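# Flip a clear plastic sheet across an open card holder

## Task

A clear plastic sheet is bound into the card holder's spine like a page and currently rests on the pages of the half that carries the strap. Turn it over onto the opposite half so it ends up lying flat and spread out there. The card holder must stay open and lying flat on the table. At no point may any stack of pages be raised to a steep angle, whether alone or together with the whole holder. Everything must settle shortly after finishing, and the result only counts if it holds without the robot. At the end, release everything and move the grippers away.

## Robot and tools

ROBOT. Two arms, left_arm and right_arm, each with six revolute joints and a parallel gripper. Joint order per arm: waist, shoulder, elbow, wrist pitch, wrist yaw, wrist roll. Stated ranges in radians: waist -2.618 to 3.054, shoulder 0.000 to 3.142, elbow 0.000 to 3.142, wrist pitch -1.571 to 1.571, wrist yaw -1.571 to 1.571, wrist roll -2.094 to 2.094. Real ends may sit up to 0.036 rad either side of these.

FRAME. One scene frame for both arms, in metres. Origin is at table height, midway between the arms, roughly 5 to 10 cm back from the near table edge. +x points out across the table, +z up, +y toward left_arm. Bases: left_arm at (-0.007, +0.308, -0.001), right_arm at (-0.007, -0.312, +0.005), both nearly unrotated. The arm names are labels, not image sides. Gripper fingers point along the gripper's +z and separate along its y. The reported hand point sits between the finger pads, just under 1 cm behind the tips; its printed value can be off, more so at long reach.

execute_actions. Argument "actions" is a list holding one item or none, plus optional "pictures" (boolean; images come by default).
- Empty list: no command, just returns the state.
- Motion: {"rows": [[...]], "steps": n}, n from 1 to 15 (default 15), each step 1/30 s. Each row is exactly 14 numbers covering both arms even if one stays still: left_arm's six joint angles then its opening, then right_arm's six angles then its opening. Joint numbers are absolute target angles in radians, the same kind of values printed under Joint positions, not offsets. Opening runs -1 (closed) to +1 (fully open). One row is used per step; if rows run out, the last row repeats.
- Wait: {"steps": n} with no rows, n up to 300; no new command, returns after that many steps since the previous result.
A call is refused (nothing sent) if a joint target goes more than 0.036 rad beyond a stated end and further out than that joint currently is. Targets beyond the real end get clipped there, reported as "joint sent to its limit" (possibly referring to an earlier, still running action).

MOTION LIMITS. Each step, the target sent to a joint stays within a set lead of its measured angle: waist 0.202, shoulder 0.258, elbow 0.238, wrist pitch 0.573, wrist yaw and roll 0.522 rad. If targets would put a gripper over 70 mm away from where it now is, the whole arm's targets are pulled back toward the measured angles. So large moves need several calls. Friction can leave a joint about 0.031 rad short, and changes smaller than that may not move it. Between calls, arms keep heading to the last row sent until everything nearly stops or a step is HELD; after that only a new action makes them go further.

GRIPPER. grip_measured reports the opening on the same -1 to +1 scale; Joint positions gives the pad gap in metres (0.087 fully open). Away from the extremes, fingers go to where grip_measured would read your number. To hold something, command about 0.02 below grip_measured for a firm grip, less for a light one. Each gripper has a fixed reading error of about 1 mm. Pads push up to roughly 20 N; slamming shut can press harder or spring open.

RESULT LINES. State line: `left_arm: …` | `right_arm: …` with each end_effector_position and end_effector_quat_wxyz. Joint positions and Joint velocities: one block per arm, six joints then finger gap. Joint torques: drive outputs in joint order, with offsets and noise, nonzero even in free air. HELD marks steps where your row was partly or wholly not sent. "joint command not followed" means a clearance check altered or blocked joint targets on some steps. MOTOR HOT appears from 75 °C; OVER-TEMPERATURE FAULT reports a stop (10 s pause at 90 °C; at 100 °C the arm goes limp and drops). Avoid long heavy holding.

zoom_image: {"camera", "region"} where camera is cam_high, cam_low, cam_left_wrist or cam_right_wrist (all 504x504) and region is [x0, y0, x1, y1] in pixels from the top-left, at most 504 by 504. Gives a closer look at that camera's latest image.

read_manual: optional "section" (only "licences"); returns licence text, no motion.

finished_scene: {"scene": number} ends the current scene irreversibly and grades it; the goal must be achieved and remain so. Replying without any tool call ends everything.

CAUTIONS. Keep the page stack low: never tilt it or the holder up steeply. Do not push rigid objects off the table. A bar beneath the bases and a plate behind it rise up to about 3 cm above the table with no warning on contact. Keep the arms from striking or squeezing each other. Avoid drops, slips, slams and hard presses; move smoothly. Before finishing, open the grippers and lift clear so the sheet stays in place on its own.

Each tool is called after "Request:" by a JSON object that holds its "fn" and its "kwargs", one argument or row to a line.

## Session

Request:
{"fn": "execute_actions", "kwargs": {
  "actions": []
}}

Scene clock: 0.00 s of 4800.00 s.
left_arm: end_effector_position=(+0.3772, +0.3521, +0.3557) grip_measured=+1.000 end_effector_quat_wxyz=(+0.705, -0.044, +0.708, +0.007) | right_arm: end_effector_position=(+0.3671, -0.3367, +0.3679) grip_measured=+1.000 end_effector_quat_wxyz=(+0.708, +0.027, +0.705, -0.040)
Joint positions: left_arm=[-0.005  1.046  1.046  0.005 -0.009 -0.003  0.087] | right_arm=[-0.014  1.061  1.041 -0.006  0.01   0.004  0.087]
Joint velocities: left_arm=[ 0.007 -0.007 -0.002 -0.051 -0.037 -0.007  0.   ] | right_arm=[ 0.002 -0.002 -0.012 -0.022 -0.066  0.037  0.   ]
Joint torques (N m, as the arm reports them, + toward a larger angle): no reading

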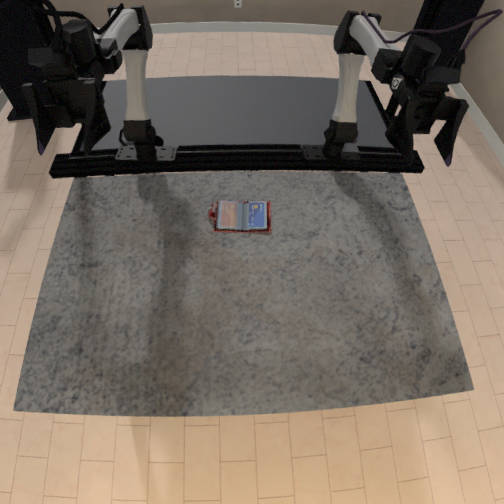

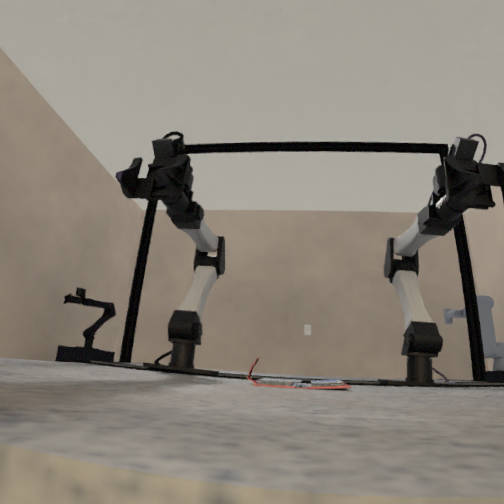

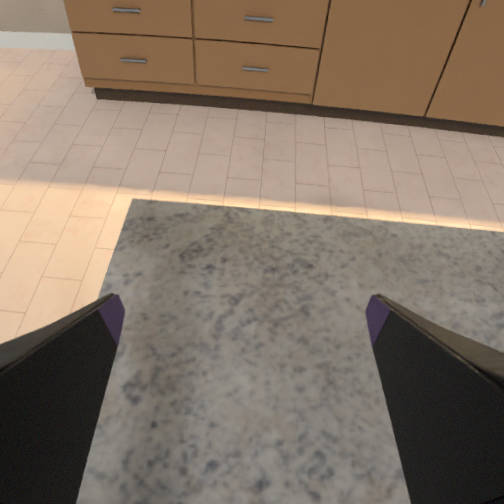

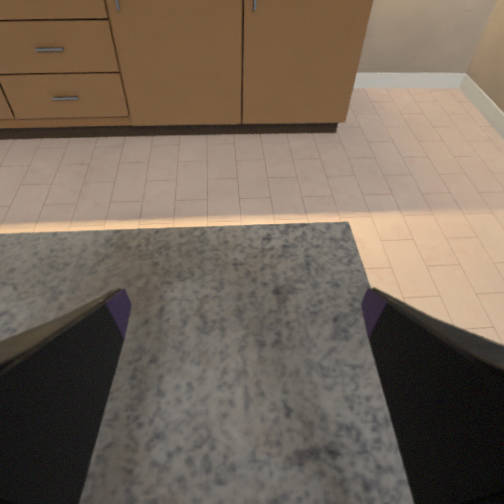

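Request:
{"fn": "execute_actions", "kwargs": {
  "actions": [
    {"rows":[[0,1.046,1.046,0,0,0,1,0.98,1.3,0.6,0.7,0,-1.57,-0.63]]}
  ],
  "pictures": false
}}

Request:
{"fn": "execute_actions", "kwargs": {
  "actions": [
    {"rows":[[0,1.046,1.046,0,0,0,1,0.98,1.346,0.162,0.6,0,-1.57,-0.63]]}
  ],
  "pictures": false
}}

Request:
{"fn": "execute_actions", "kwargs": {
  "actions": [
    {"steps":30}
  ]
}}

Scene clock: 6.07 s of 4800.00 s.
left_arm: end_effector_position=(+0.3772, +0.3521, +0.3557) grip_measured=+1.000 end_effector_quat_wxyz=(+0.705, -0.044, +0.708, +0.007) | right_arm: end_effector_position=(+0.3200, -0.0424, +0.2120) grip_measured=-0.630 end_effector_quat_wxyz=(+0.645, -0.626, +0.410, -0.154)
Joint positions: left_arm=[-0.005  1.046  1.046  0.005 -0.009 -0.003  0.087] | right_arm=[ 0.833  1.323  0.59   0.607  0.003 -1.187  0.016]
Joint velocities: left_arm=[-0.007  0.002  0.022 -0.037 -0.051 -0.007  0.   ] | right_arm=[ 1.702  0.007 -0.007  0.374 -0.11  -2.    -0.001]
Joint torques (N m, as the arm reports them, + toward a larger angle): left_arm=[ 0.34 -2.43  6.74  1.71 -0.01 -0.05] | right_arm=[ 0.04 -5.47  7.73  2.16 -0.04 -0.01]
Steps of this call (steps 1 to 90: nothing new was sent; then 2.57 s passed at rest; steps 91 to 105: all 15 steps of this action). Readings (joint positions):
91: left_arm=[-0.005 1.046 1.046 0.005 -0.009 -0.003] | right_arm=[0.002 1.072 1.018 0.054 0.018 -0.043]
92: left_arm=[-0.005 1.046 1.046 0.005 -0.009 -0.003] | right_arm=[0.041 1.094 0.986 0.150 0.020 -0.108]
94: left_arm=[-0.005 1.046 1.046 0.005 -0.009 -0.003] | right_arm=[0.139 1.167 0.895 0.320 0.018 -0.250]
98: left_arm=[-0.005 1.046 1.046 0.005 -0.009 -0.003] | right_arm=[0.380 1.288 0.659 0.505 0.015 -0.598]
105: the state above

Scene clock: 6.57 s of 4800.00 s.
left_arm: end_effector_position=(+0.3772, +0.3521, +0.3557) grip_measured=+1.000 end_effector_quat_wxyz=(+0.705, -0.044, +0.708, +0.007) | right_arm: end_effector_position=(+0.2195, -0.0891, +0.0323) grip_measured=-0.630 end_effector_quat_wxyz=(-0.440, +0.834, -0.293, +0.160)
Joint positions: left_arm=[-0.005  1.046  1.046  0.005 -0.009 -0.003  0.087] | right_arm=[ 0.97   1.34   0.161  0.584 -0.009 -1.541  0.016]
Joint velocities: left_arm=[-0.017  0.007  0.007  0.022  0.037 -0.066  0.   ] | right_arm=[-0.007 -0.017 -0.007 -0.051 -0.007 -0.125 -0.001]
Joint torques (N m, as the arm reports them, + toward a larger angle): left_arm=[ 0.38 -2.51  6.69  1.68 -0.02 -0.05] | right_arm=[ 0.4  -2.33  5.47  2.    0.04 -0.06]
Steps of this call (steps 1 to 15: all 15 steps of this action). Readings (joint positions):
1: left_arm=[-0.005 1.046 1.046 0.005 -0.009 -0.003] | right_arm=[0.885 1.322 0.573 0.627 -0.002 -1.240]
2: left_arm=[-0.005 1.046 1.046 0.005 -0.009 -0.003] | right_arm=[0.921 1.319 0.536 0.645 -0.007 -1.282]
4: left_arm=[-0.005 1.046 1.046 0.005 -0.009 -0.003] | right_arm=[0.954 1.319 0.440 0.645 -0.010 -1.349]
8: left_arm=[-0.005 1.046 1.046 0.005 -0.009 -0.003] | right_arm=[0.966 1.324 0.235 0.625 -0.009 -1.454]
15: the state above

Scene clock: 7.57 s of 4800.00 s.
left_arm: end_effector_position=(+0.3772, +0.3521, +0.3557) grip_measured=+1.000 end_effector_quat_wxyz=(+0.705, -0.044, +0.708, +0.007) | right_arm: end_effector_position=(+0.2199, -0.0888, +0.0331) grip_measured=-0.630 end_effector_quat_wxyz=(-0.439, +0.837, -0.284, +0.164)
Joint positions: left_arm=[-0.005  1.046  1.046  0.005 -0.009 -0.003  0.087] | right_arm=[ 0.97   1.34   0.161  0.584 -0.009 -1.562  0.016]
Joint velocities: left_arm=[ 0.002  0.012 -0.002 -0.051 -0.066  0.022  0.   ] | right_arm=[ 0.012 -0.002 -0.022 -0.051 -0.007 -0.037 -0.002]
Joint torques (N m, as the arm reports them, + toward a larger angle): left_arm=[ 0.35 -2.45  6.87  1.7   0.   -0.04] | right_arm=[ 0.37 -2.36  5.48  1.99  0.04 -0.06]
Steps of this call (steps 1 to 30: the robot went on to your last target). Readings (joint positions):
1: left_arm=[-0.005 1.046 1.046 0.005 -0.009 -0.003] | right_arm=[0.970 1.340 0.161 0.584 -0.009 -1.545]
2: left_arm=[-0.005 1.046 1.046 0.005 -0.009 -0.003] | right_arm=[0.970 1.340 0.161 0.584 -0.009 -1.549]
4: left_arm=[-0.005 1.046 1.046 0.005 -0.009 -0.003] | right_arm=[0.970 1.340 0.161 0.584 -0.009 -1.554]
8: left_arm=[-0.005 1.046 1.046 0.005 -0.009 -0.003] | right_arm=[0.970 1.340 0.161 0.584 -0.009 -1.559]
30: the state above
All arms were judged still, so your last target was given up. Only a new action makes them travel on or press farther. Fingers that are still opening or closing keep moving.

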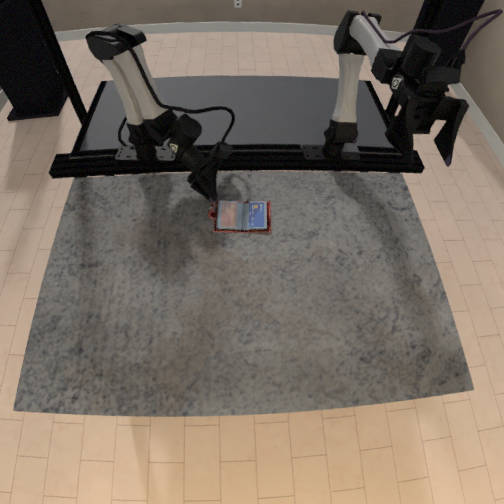

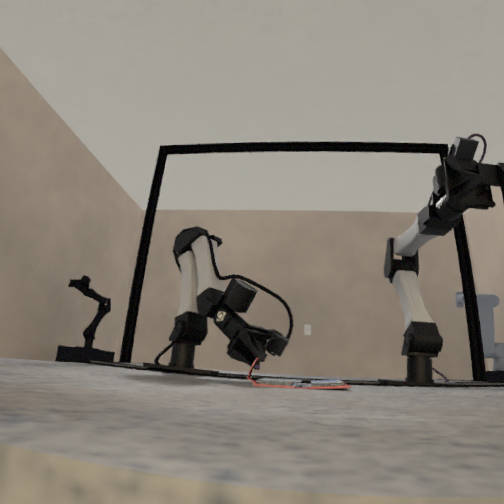

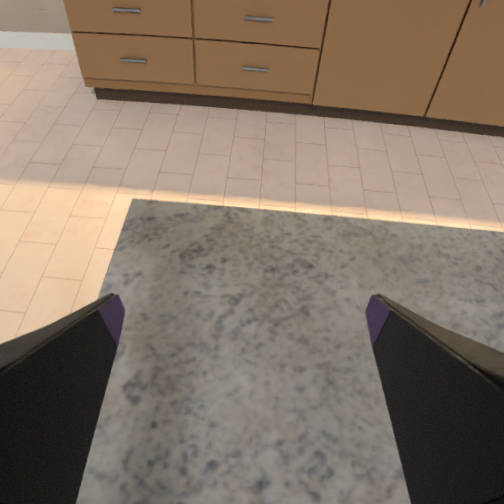

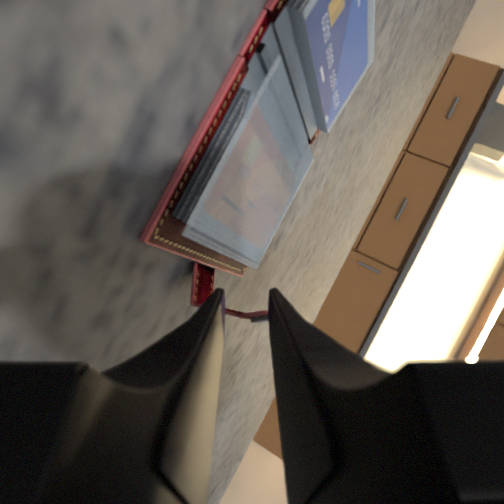

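Request:
{"fn": "execute_actions", "kwargs": {
  "actions": [
    {"rows":[[0,1.046,1.046,0,0,0,1,0.98,1.37,0.162,0.6,0,-1.57,-0.63],[0,1.046,1.046,0,0,0,1,0.98,1.39,0.162,0.6,0,-1.57,-0.63],[0,1.046,1.046,0,0,0,1,0.98,1.415,0.162,0.6,0,-1.57,-0.63]]}
  ]
}}

Request:
{"fn": "zoom_image", "kwargs": {
  "camera": "cam_low",
  "region": [220, 340, 320, 400]
}}

Request:
{"fn": "zoom_image", "kwargs": {
  "camera": "cam_high",
  "region": [180, 170, 290, 250]
}}

Scene clock: 11.87 s of 4800.00 s.
left_arm: end_effector_position=(+0.3772, +0.3521, +0.3557) grip_measured=+1.000 end_effector_quat_wxyz=(+0.705, -0.044, +0.708, +0.007) | right_arm: end_effector_position=(+0.2176, -0.0928, +0.0171) grip_measured=-0.630 end_effector_quat_wxyz=(-0.416, +0.848, -0.288, +0.157)
Joint positions: left_arm=[-0.005  1.046  1.046  0.005 -0.009 -0.003  0.087] | right_arm=[ 0.97   1.401  0.161  0.592 -0.008 -1.563  0.016]
Joint velocities: left_arm=[ 0.002  0.017 -0.007 -0.007  0.066 -0.037  0.   ] | right_arm=[-0.017 -0.012 -0.017 -0.037 -0.007  0.051 -0.001]
Joint torques (N m, as the arm reports them, + toward a larger angle): left_arm=[ 0.47 -2.39  6.72  1.69  0.01 -0.03] | right_arm=[ 0.35 -1.92  5.12  1.87  0.03 -0.06]
Steps of this call (steps 1 to 90: nothing new was sent; then 0.80 s passed at rest; steps 91 to 105: all 15 steps of this action). Readings (joint positions):
91: left_arm=[-0.005 1.046 1.046 0.005 -0.009 -0.003] | right_arm=[0.970 1.342 0.161 0.585 -0.009 -1.562]
92: left_arm=[-0.005 1.046 1.046 0.005 -0.009 -0.003] | right_arm=[0.970 1.348 0.161 0.588 -0.009 -1.562]
94: left_arm=[-0.005 1.046 1.046 0.005 -0.009 -0.003] | right_arm=[0.970 1.377 0.161 0.593 -0.009 -1.562]
98: left_arm=[-0.005 1.046 1.046 0.005 -0.009 -0.003] | right_arm=[0.970 1.401 0.161 0.592 -0.008 -1.563]
105: the state above

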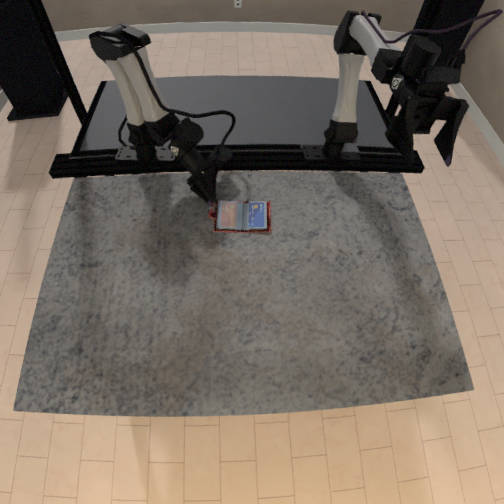

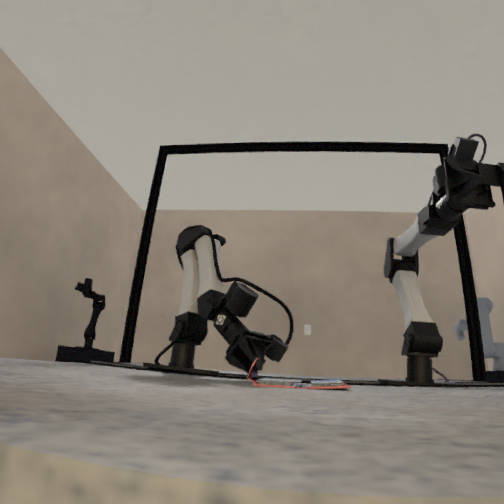

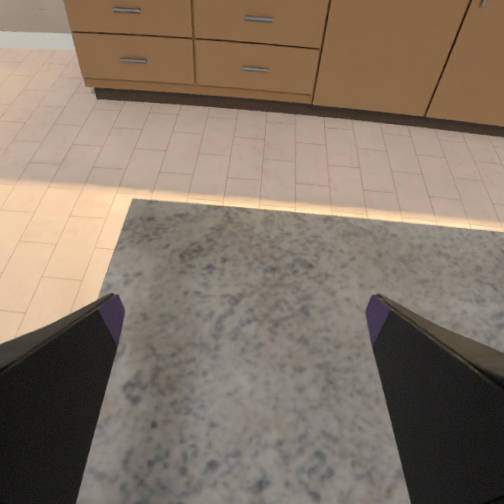

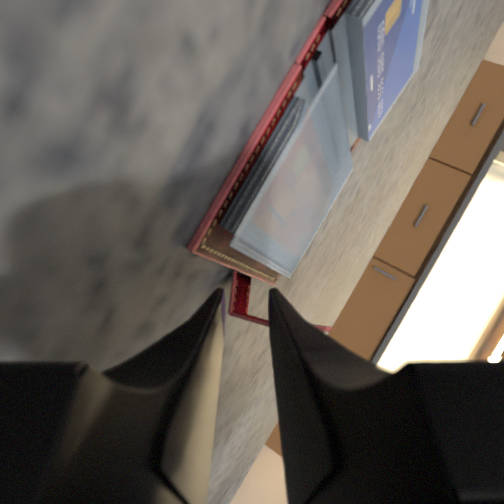

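Region (220, 340, 320, 400) of cam_low's 504x504 image, scaled by 5.040, with more detail than that image has; it fills the top 302 rows of this view, and the rest is white.

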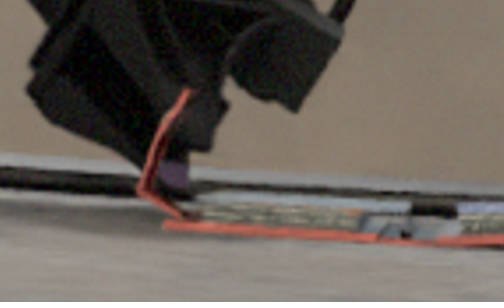

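Region (180, 170, 290, 250) of cam_high's 504x504 image, scaled by 4.582, with more detail than that image has; it fills the top 367 rows of this view, and the rest is white.

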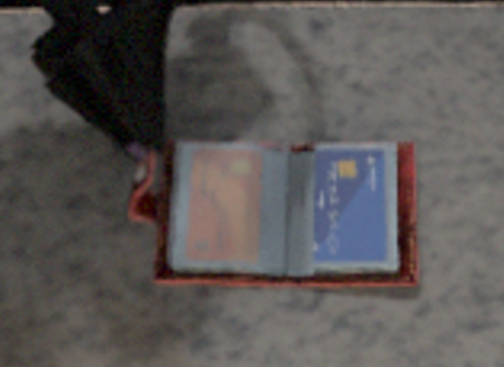

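Request:
{"fn": "execute_actions", "kwargs": {
  "actions": [
    {"rows":[[0,1.046,1.046,0,0,0,1,0.98,1.43,0.18,0.6,0,-1.57,-0.63],[0,1.046,1.046,0,0,0,1,0.98,1.445,0.19,0.6,0,-1.57,-0.63],[0,1.046,1.046,0,0,0,1,0.98,1.46,0.203,0.6,0,-1.57,-0.63],[0,1.046,1.046,0,0,0,1,0.98,1.475,0.216,0.6,0,-1.57,-0.63],[0,1.046,1.046,0,0,0,1,0.98,1.49,0.229,0.6,0,-1.57,-0.63],[0,1.046,1.046,0,0,0,1,0.98,1.505,0.242,0.6,0,-1.57,-0.63]]}
  ]
}}

Request:
{"fn": "zoom_image", "kwargs": {
  "camera": "cam_right_wrist",
  "region": [160, 180, 360, 380]
}}

Scene clock: 19.23 s of 4800.00 s.
left_arm: end_effector_position=(+0.3772, +0.3521, +0.3557) grip_measured=+1.000 end_effector_quat_wxyz=(+0.705, -0.044, +0.708, +0.007) | right_arm: end_effector_position=(+0.2265, -0.0818, +0.0122) grip_measured=-0.630 end_effector_quat_wxyz=(-0.407, +0.853, -0.290, +0.154)
Joint positions: left_arm=[-0.005  1.046  1.046  0.005 -0.009 -0.003  0.087] | right_arm=[ 0.97   1.488  0.224  0.593 -0.008 -1.563  0.016]
Joint velocities: left_arm=[ 0.007 -0.017 -0.002  0.007  0.051 -0.081  0.   ] | right_arm=[-0.002 -0.002 -0.007 -0.007  0.051 -0.022 -0.   ]
Joint torques (N m, as the arm reports them, + toward a larger angle): left_arm=[ 0.17 -2.38  6.72  1.68 -0.02 -0.03] | right_arm=[ 0.37 -2.38  6.38  1.84  0.02 -0.06]
Steps of this call (steps 1 to 15: the robot went on to your last target; steps 16 to 90: nothing new was sent; then 3.87 s passed at rest; steps 91 to 105: all 15 steps of this action). Readings (joint positions):
91: left_arm=[-0.005 1.046 1.046 0.005 -0.009 -0.003] | right_arm=[0.970 1.402 0.161 0.593 -0.008 -1.563]
92: left_arm=[-0.005 1.046 1.046 0.005 -0.009 -0.003] | right_arm=[0.970 1.408 0.162 0.593 -0.008 -1.563]
94: left_arm=[-0.005 1.046 1.046 0.005 -0.009 -0.003] | right_arm=[0.970 1.433 0.175 0.593 -0.008 -1.563]
98: left_arm=[-0.005 1.046 1.046 0.005 -0.009 -0.003] | right_arm=[0.970 1.484 0.218 0.593 -0.008 -1.563]
105: the state above

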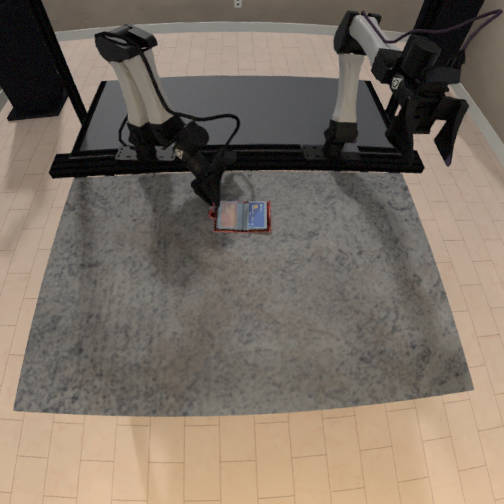

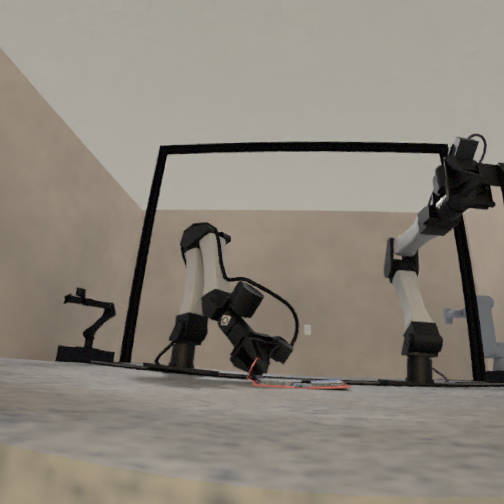

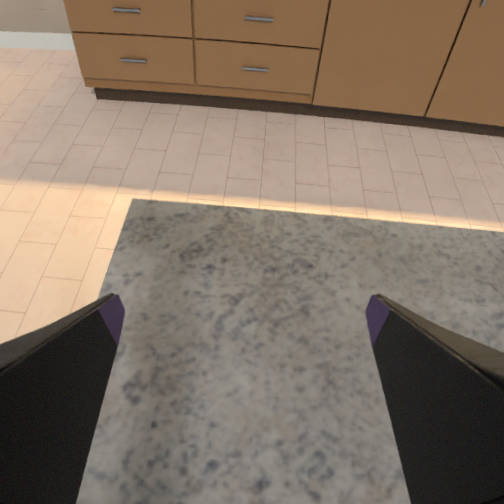

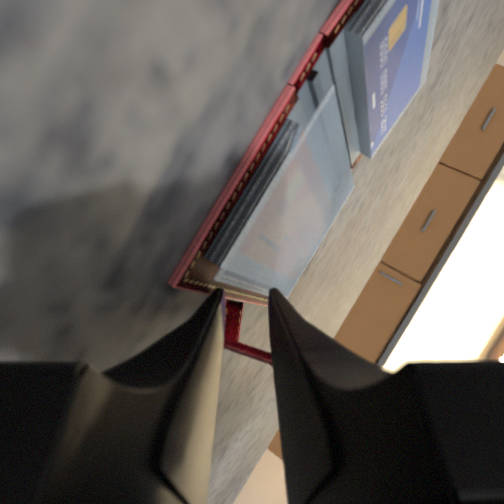

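Region (160, 180, 360, 380) of cam_right_wrist's 504x504 image, scaled by 2.520, with more detail than that image has.

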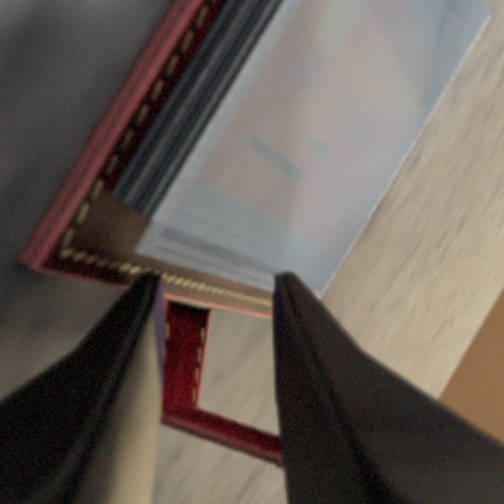

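About 10 mm more, level.

Request:
{"fn": "execute_actions", "kwargs": {
  "actions": [
    {"rows":[[0,1.046,1.046,0,0,0,1,0.98,1.52,0.252,0.6,0,-1.57,-0.63],[0,1.046,1.046,0,0,0,1,0.98,1.53,0.262,0.6,0,-1.57,-0.63],[0,1.046,1.046,0,0,0,1,0.98,1.54,0.272,0.6,0,-1.57,-0.63],[0,1.046,1.046,0,0,0,1,0.98,1.552,0.284,0.6,0,-1.57,-0.63]]}
  ]
}}

Request:
{"fn": "zoom_image", "kwargs": {
  "camera": "cam_right_wrist",
  "region": [160, 180, 360, 380]
}}

Request:
{"fn": "execute_actions", "kwargs": {
  "actions": [
    {"rows":[[0,1.046,1.046,0,0,0,1,0.99,1.552,0.295,0.62,0,-1.57,-0.63],[0,1.046,1.046,0,0,0,1,1.0,1.552,0.305,0.63,0,-1.57,-0.63],[0,1.046,1.046,0,0,0,1,1.0,1.552,0.32,0.64,0,-1.57,-0.63]]}
  ]
}}

Scene clock: 26.80 s of 4800.00 s.
left_arm: end_effector_position=(+0.3772, +0.3521, +0.3557) grip_measured=+1.000 end_effector_quat_wxyz=(+0.705, -0.044, +0.708, +0.007) | right_arm: end_effector_position=(+0.2332, -0.0740, +0.0111) grip_measured=-0.630 end_effector_quat_wxyz=(-0.404, +0.854, -0.291, +0.154)
Joint positions: left_arm=[-0.005  1.046  1.046  0.005 -0.009 -0.003  0.087] | right_arm=[ 0.97   1.535  0.265  0.593 -0.006 -1.564  0.016]
Joint velocities: left_arm=[-0.007 -0.002  0.012 -0.007 -0.125 -0.007  0.   ] | right_arm=[-0.002  0.002 -0.002 -0.022  0.007  0.037  0.001]
Joint torques (N m, as the arm reports them, + toward a larger angle): left_arm=[ 0.43 -2.42  6.78  1.73  0.03 -0.04] | right_arm=[ 0.36 -2.73  6.41  1.83  0.01 -0.05]
Steps of this call (steps 1 to 15: the robot went on to your last target; steps 16 to 90: nothing new was sent; then 4.07 s passed at rest; steps 91 to 105: all 15 steps of this action). Readings (joint positions):
91: left_arm=[-0.005 1.046 1.046 0.005 -0.009 -0.003] | right_arm=[0.970 1.490 0.224 0.593 -0.008 -1.563]
92: left_arm=[-0.005 1.046 1.046 0.005 -0.009 -0.003] | right_arm=[0.970 1.496 0.228 0.593 -0.008 -1.563]
94: left_arm=[-0.005 1.046 1.046 0.005 -0.009 -0.003] | right_arm=[0.970 1.515 0.245 0.593 -0.007 -1.564]
98: left_arm=[-0.005 1.046 1.046 0.005 -0.009 -0.003] | right_arm=[0.970 1.535 0.265 0.593 -0.006 -1.564]
105: the state above

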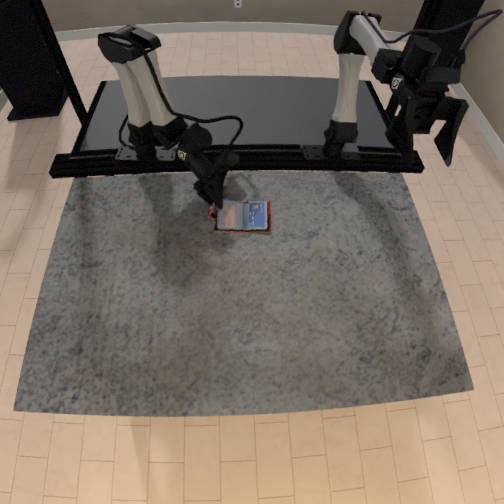

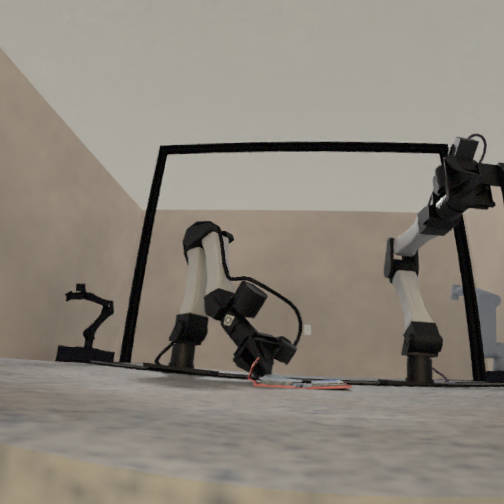

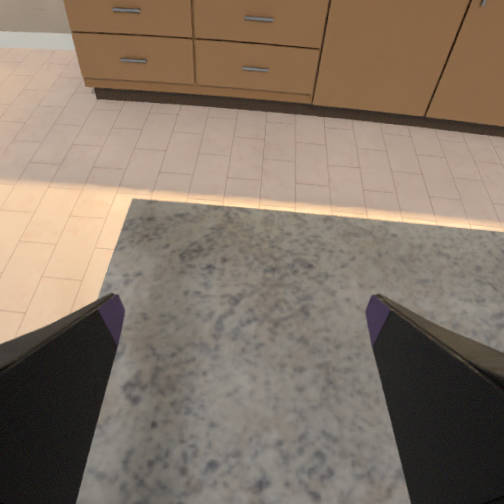

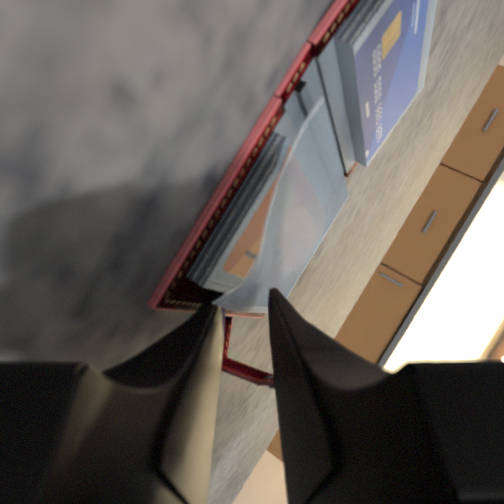

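Region (160, 180, 360, 380) of cam_right_wrist's 504x504 image, scaled by 2.520, with more detail than that image has.

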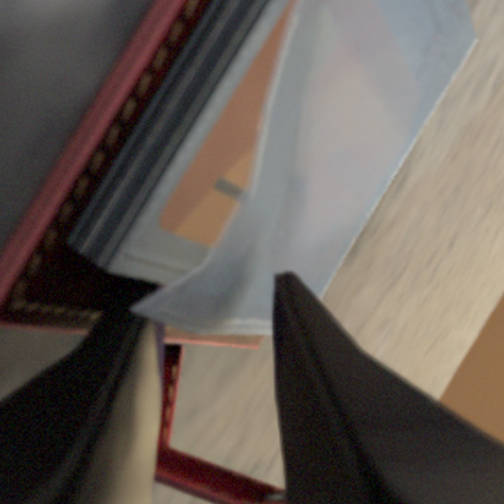

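Scene clock: 27.30 s of 4800.00 s.
left_arm: end_effector_position=(+0.3772, +0.3521, +0.3557) grip_measured=+1.000 end_effector_quat_wxyz=(+0.705, -0.044, +0.708, +0.007) | right_arm: end_effector_position=(+0.2391, -0.0542, +0.0297) grip_measured=-0.630 end_effector_quat_wxyz=(-0.434, +0.842, -0.277, +0.160)
Joint positions: left_arm=[-0.005  1.046  1.046  0.005 -0.009 -0.003  0.087] | right_arm=[ 0.99   1.535  0.303  0.624 -0.004 -1.564  0.016]
Joint velocities: left_arm=[-0.007  0.007 -0.002 -0.051 -0.022 -0.051  0.   ] | right_arm=[-0.007 -0.007 -0.007  0.007  0.007  0.007  0.   ]
Joint torques (N m, as the arm reports them, + toward a larger angle): left_arm=[ 0.5  -2.49  6.75  1.74  0.   -0.05] | right_arm=[ 0.33 -2.95  6.46  1.99 -0.01 -0.04]
Steps of this call (steps 1 to 15: all 15 steps of this action). Readings (joint positions):
1: left_arm=[-0.005 1.046 1.046 0.005 -0.009 -0.003] | right_arm=[0.971 1.535 0.266 0.594 -0.006 -1.564]
2: left_arm=[-0.005 1.046 1.046 0.005 -0.009 -0.003] | right_arm=[0.976 1.535 0.269 0.594 -0.004 -1.564]
4: left_arm=[-0.005 1.046 1.046 0.005 -0.009 -0.003] | right_arm=[0.986 1.535 0.284 0.597 -0.004 -1.564]
8: left_arm=[-0.005 1.046 1.046 0.005 -0.009 -0.003] | right_arm=[0.990 1.535 0.303 0.619 -0.004 -1.564]
15: the state above

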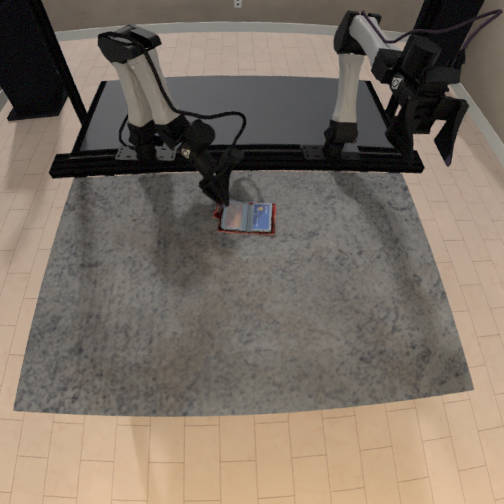

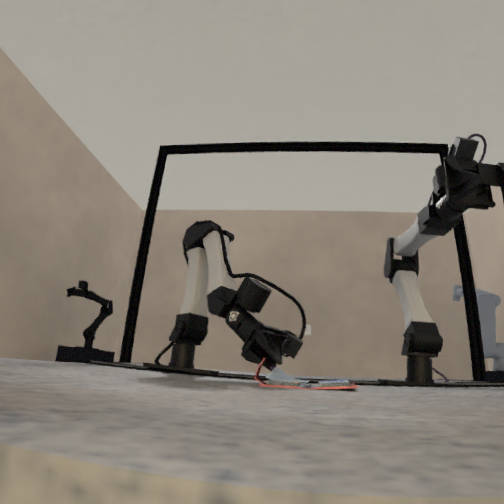

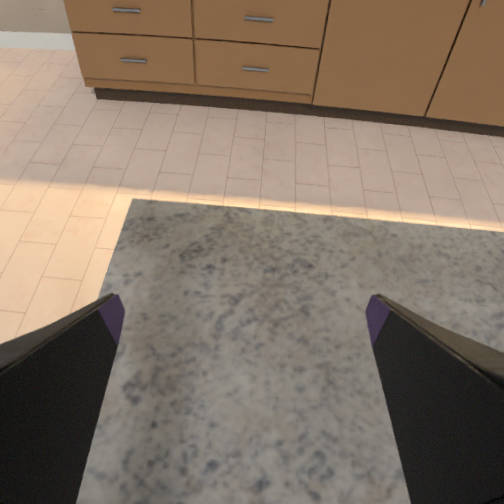

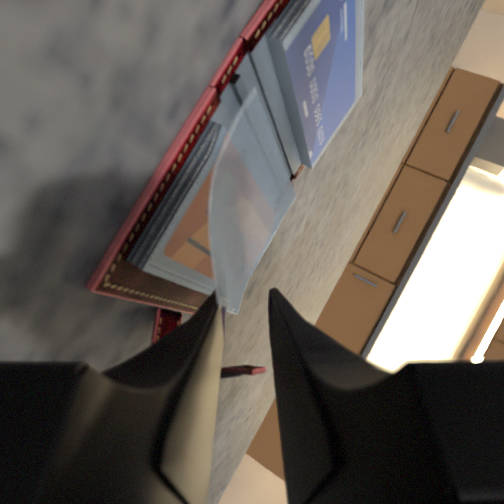

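Request:
{"fn": "execute_actions", "kwargs": {
  "actions": [
    {"rows":[[0,1.046,1.046,0,0,0,1,1.01,1.566,0.347,0.64,0,-1.57,-0.63],[0,1.046,1.046,0,0,0,1,1.02,1.58,0.374,0.64,0,-1.57,-0.63],[0,1.046,1.046,0,0,0,1,1.03,1.594,0.4,0.64,0,-1.57,-0.63],[0,1.046,1.046,0,0,0,1,1.04,1.608,0.427,0.64,0,-1.57,-0.63],[0,1.046,1.046,0,0,0,1,1.05,1.622,0.454,0.64,0,-1.57,-0.63],[0,1.046,1.046,0,0,0,1,1.06,1.636,0.48,0.64,0,-1.57,-0.63],[0,1.046,1.046,0,0,0,1,1.07,1.65,0.507,0.64,0,-1.57,-0.63],[0,1.046,1.046,0,0,0,1,1.08,1.664,0.534,0.64,0,-1.57,-0.63],[0,1.046,1.046,0,0,0,1,1.09,1.678,0.56,0.64,0,-1.57,-0.63],[0,1.046,1.046,0,0,0,1,1.1,1.69,0.587,0.64,0,-1.57,-0.63]]}
  ],
  "pictures": false
}}

Request:
{"fn": "execute_actions", "kwargs": {
  "actions": [
    {"steps":15}
  ]
}}

Scene clock: 35.87 s of 4800.00 s.
left_arm: end_effector_position=(+0.3772, +0.3521, +0.3557) grip_measured=+1.000 end_effector_quat_wxyz=(+0.705, -0.044, +0.708, +0.007) | right_arm: end_effector_position=(+0.2524, +0.0406, +0.0787) grip_measured=-0.630 end_effector_quat_wxyz=(-0.502, +0.822, -0.222, +0.154)
Joint positions: left_arm=[-0.005  1.046  1.046  0.005 -0.009 -0.003  0.087] | right_arm=[ 1.093  1.671  0.574  0.637 -0.004 -1.564  0.016]
Joint velocities: left_arm=[-0.002  0.012 -0.007 -0.022 -0.022 -0.007  0.   ] | right_arm=[-0.012 -0.007 -0.007  0.007 -0.095 -0.037  0.001]
Joint torques (N m, as the arm reports them, + toward a larger angle): left_arm=[ 0.46 -2.5   6.77  1.69  0.01 -0.03] | right_arm=[ 0.18 -4.48  6.94  1.96  0.   -0.03]
Steps of this call (steps 1 to 15: the robot went on to your last target; steps 16 to 90: nothing new was sent; then 5.07 s passed at rest; steps 91 to 105: all 15 steps of this action). Readings (joint positions):
91: left_arm=[-0.005 1.046 1.046 0.005 -0.009 -0.003] | right_arm=[0.992 1.537 0.307 0.624 -0.004 -1.564]
92: left_arm=[-0.005 1.046 1.046 0.005 -0.009 -0.003] | right_arm=[0.996 1.545 0.316 0.624 -0.004 -1.564]
94: left_arm=[-0.005 1.046 1.046 0.005 -0.009 -0.003] | right_arm=[1.013 1.571 0.358 0.624 -0.004 -1.564]
98: left_arm=[-0.005 1.046 1.046 0.005 -0.009 -0.003] | right_arm=[1.053 1.626 0.471 0.626 -0.004 -1.564]
105: the state above

Scene clock: 36.37 s of 4800.00 s.
left_arm: end_effector_position=(+0.3772, +0.3521, +0.3557) grip_measured=+1.000 end_effector_quat_wxyz=(+0.705, -0.044, +0.708, +0.007) | right_arm: end_effector_position=(+0.2524, +0.0406, +0.0787) grip_measured=-0.630 end_effector_quat_wxyz=(-0.502, +0.822, -0.222, +0.154)
Joint positions: left_arm=[-0.005  1.046  1.046  0.005 -0.009 -0.003  0.087] | right_arm=[ 1.093  1.671  0.574  0.637 -0.004 -1.564  0.016]
Joint velocities: left_arm=[-0.007  0.017 -0.002  0.007  0.051 -0.037  0.   ] | right_arm=[ 0.012 -0.007  0.007 -0.007 -0.022  0.007  0.001]
Joint torques (N m, as the arm reports them, + toward a larger angle): left_arm=[ 0.23 -2.33  6.6   1.72 -0.01 -0.04] | right_arm=[ 0.12 -4.52  6.92  1.96 -0.01 -0.04]
Steps of this call (steps 1 to 15: the robot went on to your last target). Readings (joint positions):
1: left_arm=[-0.005 1.046 1.046 0.005 -0.009 -0.003] | right_arm=[1.093 1.671 0.574 0.637 -0.004 -1.564]
2: left_arm=[-0.005 1.046 1.046 0.005 -0.009 -0.003] | right_arm=[1.093 1.671 0.574 0.637 -0.004 -1.564]
4: left_arm=[-0.005 1.046 1.046 0.005 -0.009 -0.003] | right_arm=[1.093 1.671 0.574 0.637 -0.004 -1.564]
8: left_arm=[-0.005 1.046 1.046 0.005 -0.009 -0.003] | right_arm=[1.093 1.671 0.574 0.637 -0.004 -1.564]
15: the state above
All arms were judged still, so your last target was given up. Only a new action makes them travel on or press farther. Fingers that are still opening or closing keep moving.

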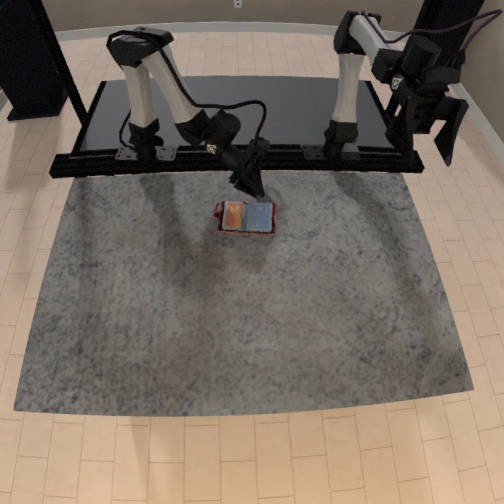

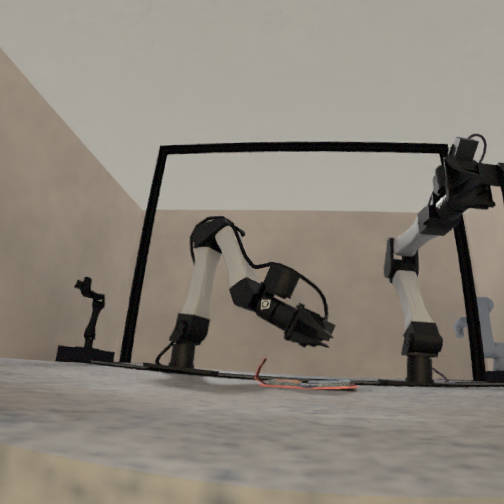

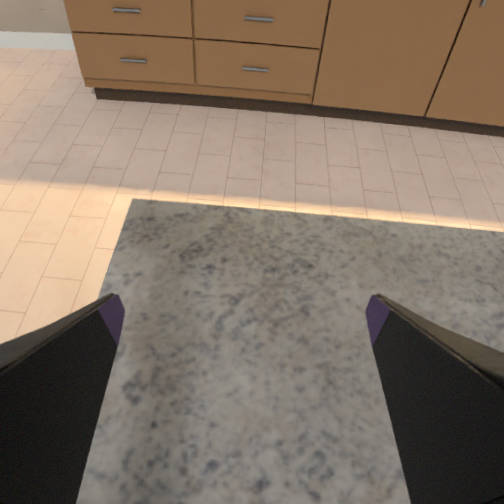

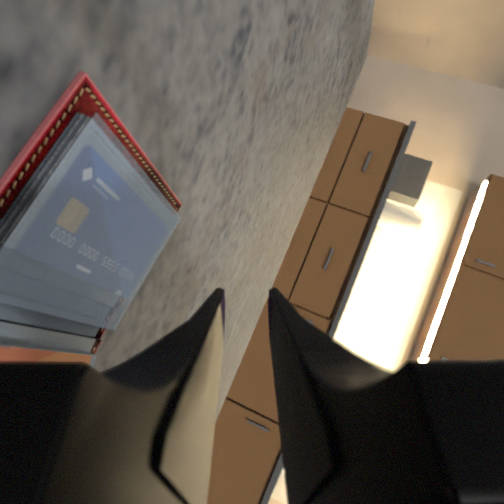

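Request:
{"fn": "execute_actions", "kwargs": {
  "actions": [
    {"rows":[[0,1.046,1.046,0,0,0,1,0.9,1.3,0.587,0.64,0,-1.57,-0.63]]}
  ],
  "pictures": false
}}

Request:
{"fn": "finished_scene", "kwargs": {
  "scene": 2
}}

Scene clock: 39.27 s of 4800.00 s.
left_arm: end_effector_position=(+0.3772, +0.3521, +0.3557) grip_measured=+1.000 end_effector_quat_wxyz=(+0.705, -0.044, +0.708, +0.007) | right_arm: end_effector_position=(+0.2984, -0.0186, +0.2448) grip_measured=-0.630 end_effector_quat_wxyz=(+0.637, -0.684, +0.249, -0.254)
Joint positions: left_arm=[-0.005  1.046  1.046  0.005 -0.009 -0.003  0.087] | right_arm=[ 0.91   1.295  0.583  0.651 -0.003 -1.564  0.016]
Joint velocities: left_arm=[ 0.022  0.007 -0.002 -0.007 -0.051  0.022  0.   ] | right_arm=[-0.007 -0.002 -0.037 -0.022 -0.022  0.066 -0.   ]
Joint torques (N m, as the arm reports them, + toward a larger angle): left_arm=[ 0.41 -2.44  6.65  1.71  0.01 -0.04] | right_arm=[-1.07 -3.6   7.41  1.88  0.04 -0.03]
Steps of this call (steps 1 to 72: nothing new was sent; steps 73 to 87: all 15 steps of this action). Readings (joint positions):
73: left_arm=[-0.005 1.046 1.046 0.005 -0.009 -0.003] | right_arm=[1.082 1.657 0.574 0.629 -0.009 -1.564]
74: left_arm=[-0.005 1.046 1.046 0.005 -0.009 -0.003] | right_arm=[1.057 1.624 0.571 0.613 -0.012 -1.564]
76: left_arm=[-0.005 1.046 1.046 0.005 -0.009 -0.003] | right_arm=[0.995 1.534 0.571 0.610 -0.010 -1.564]
80: left_arm=[-0.005 1.046 1.046 0.005 -0.009 -0.003] | right_arm=[0.919 1.338 0.573 0.627 -0.004 -1.564]
87: the state above

The scene is finished: the task was done.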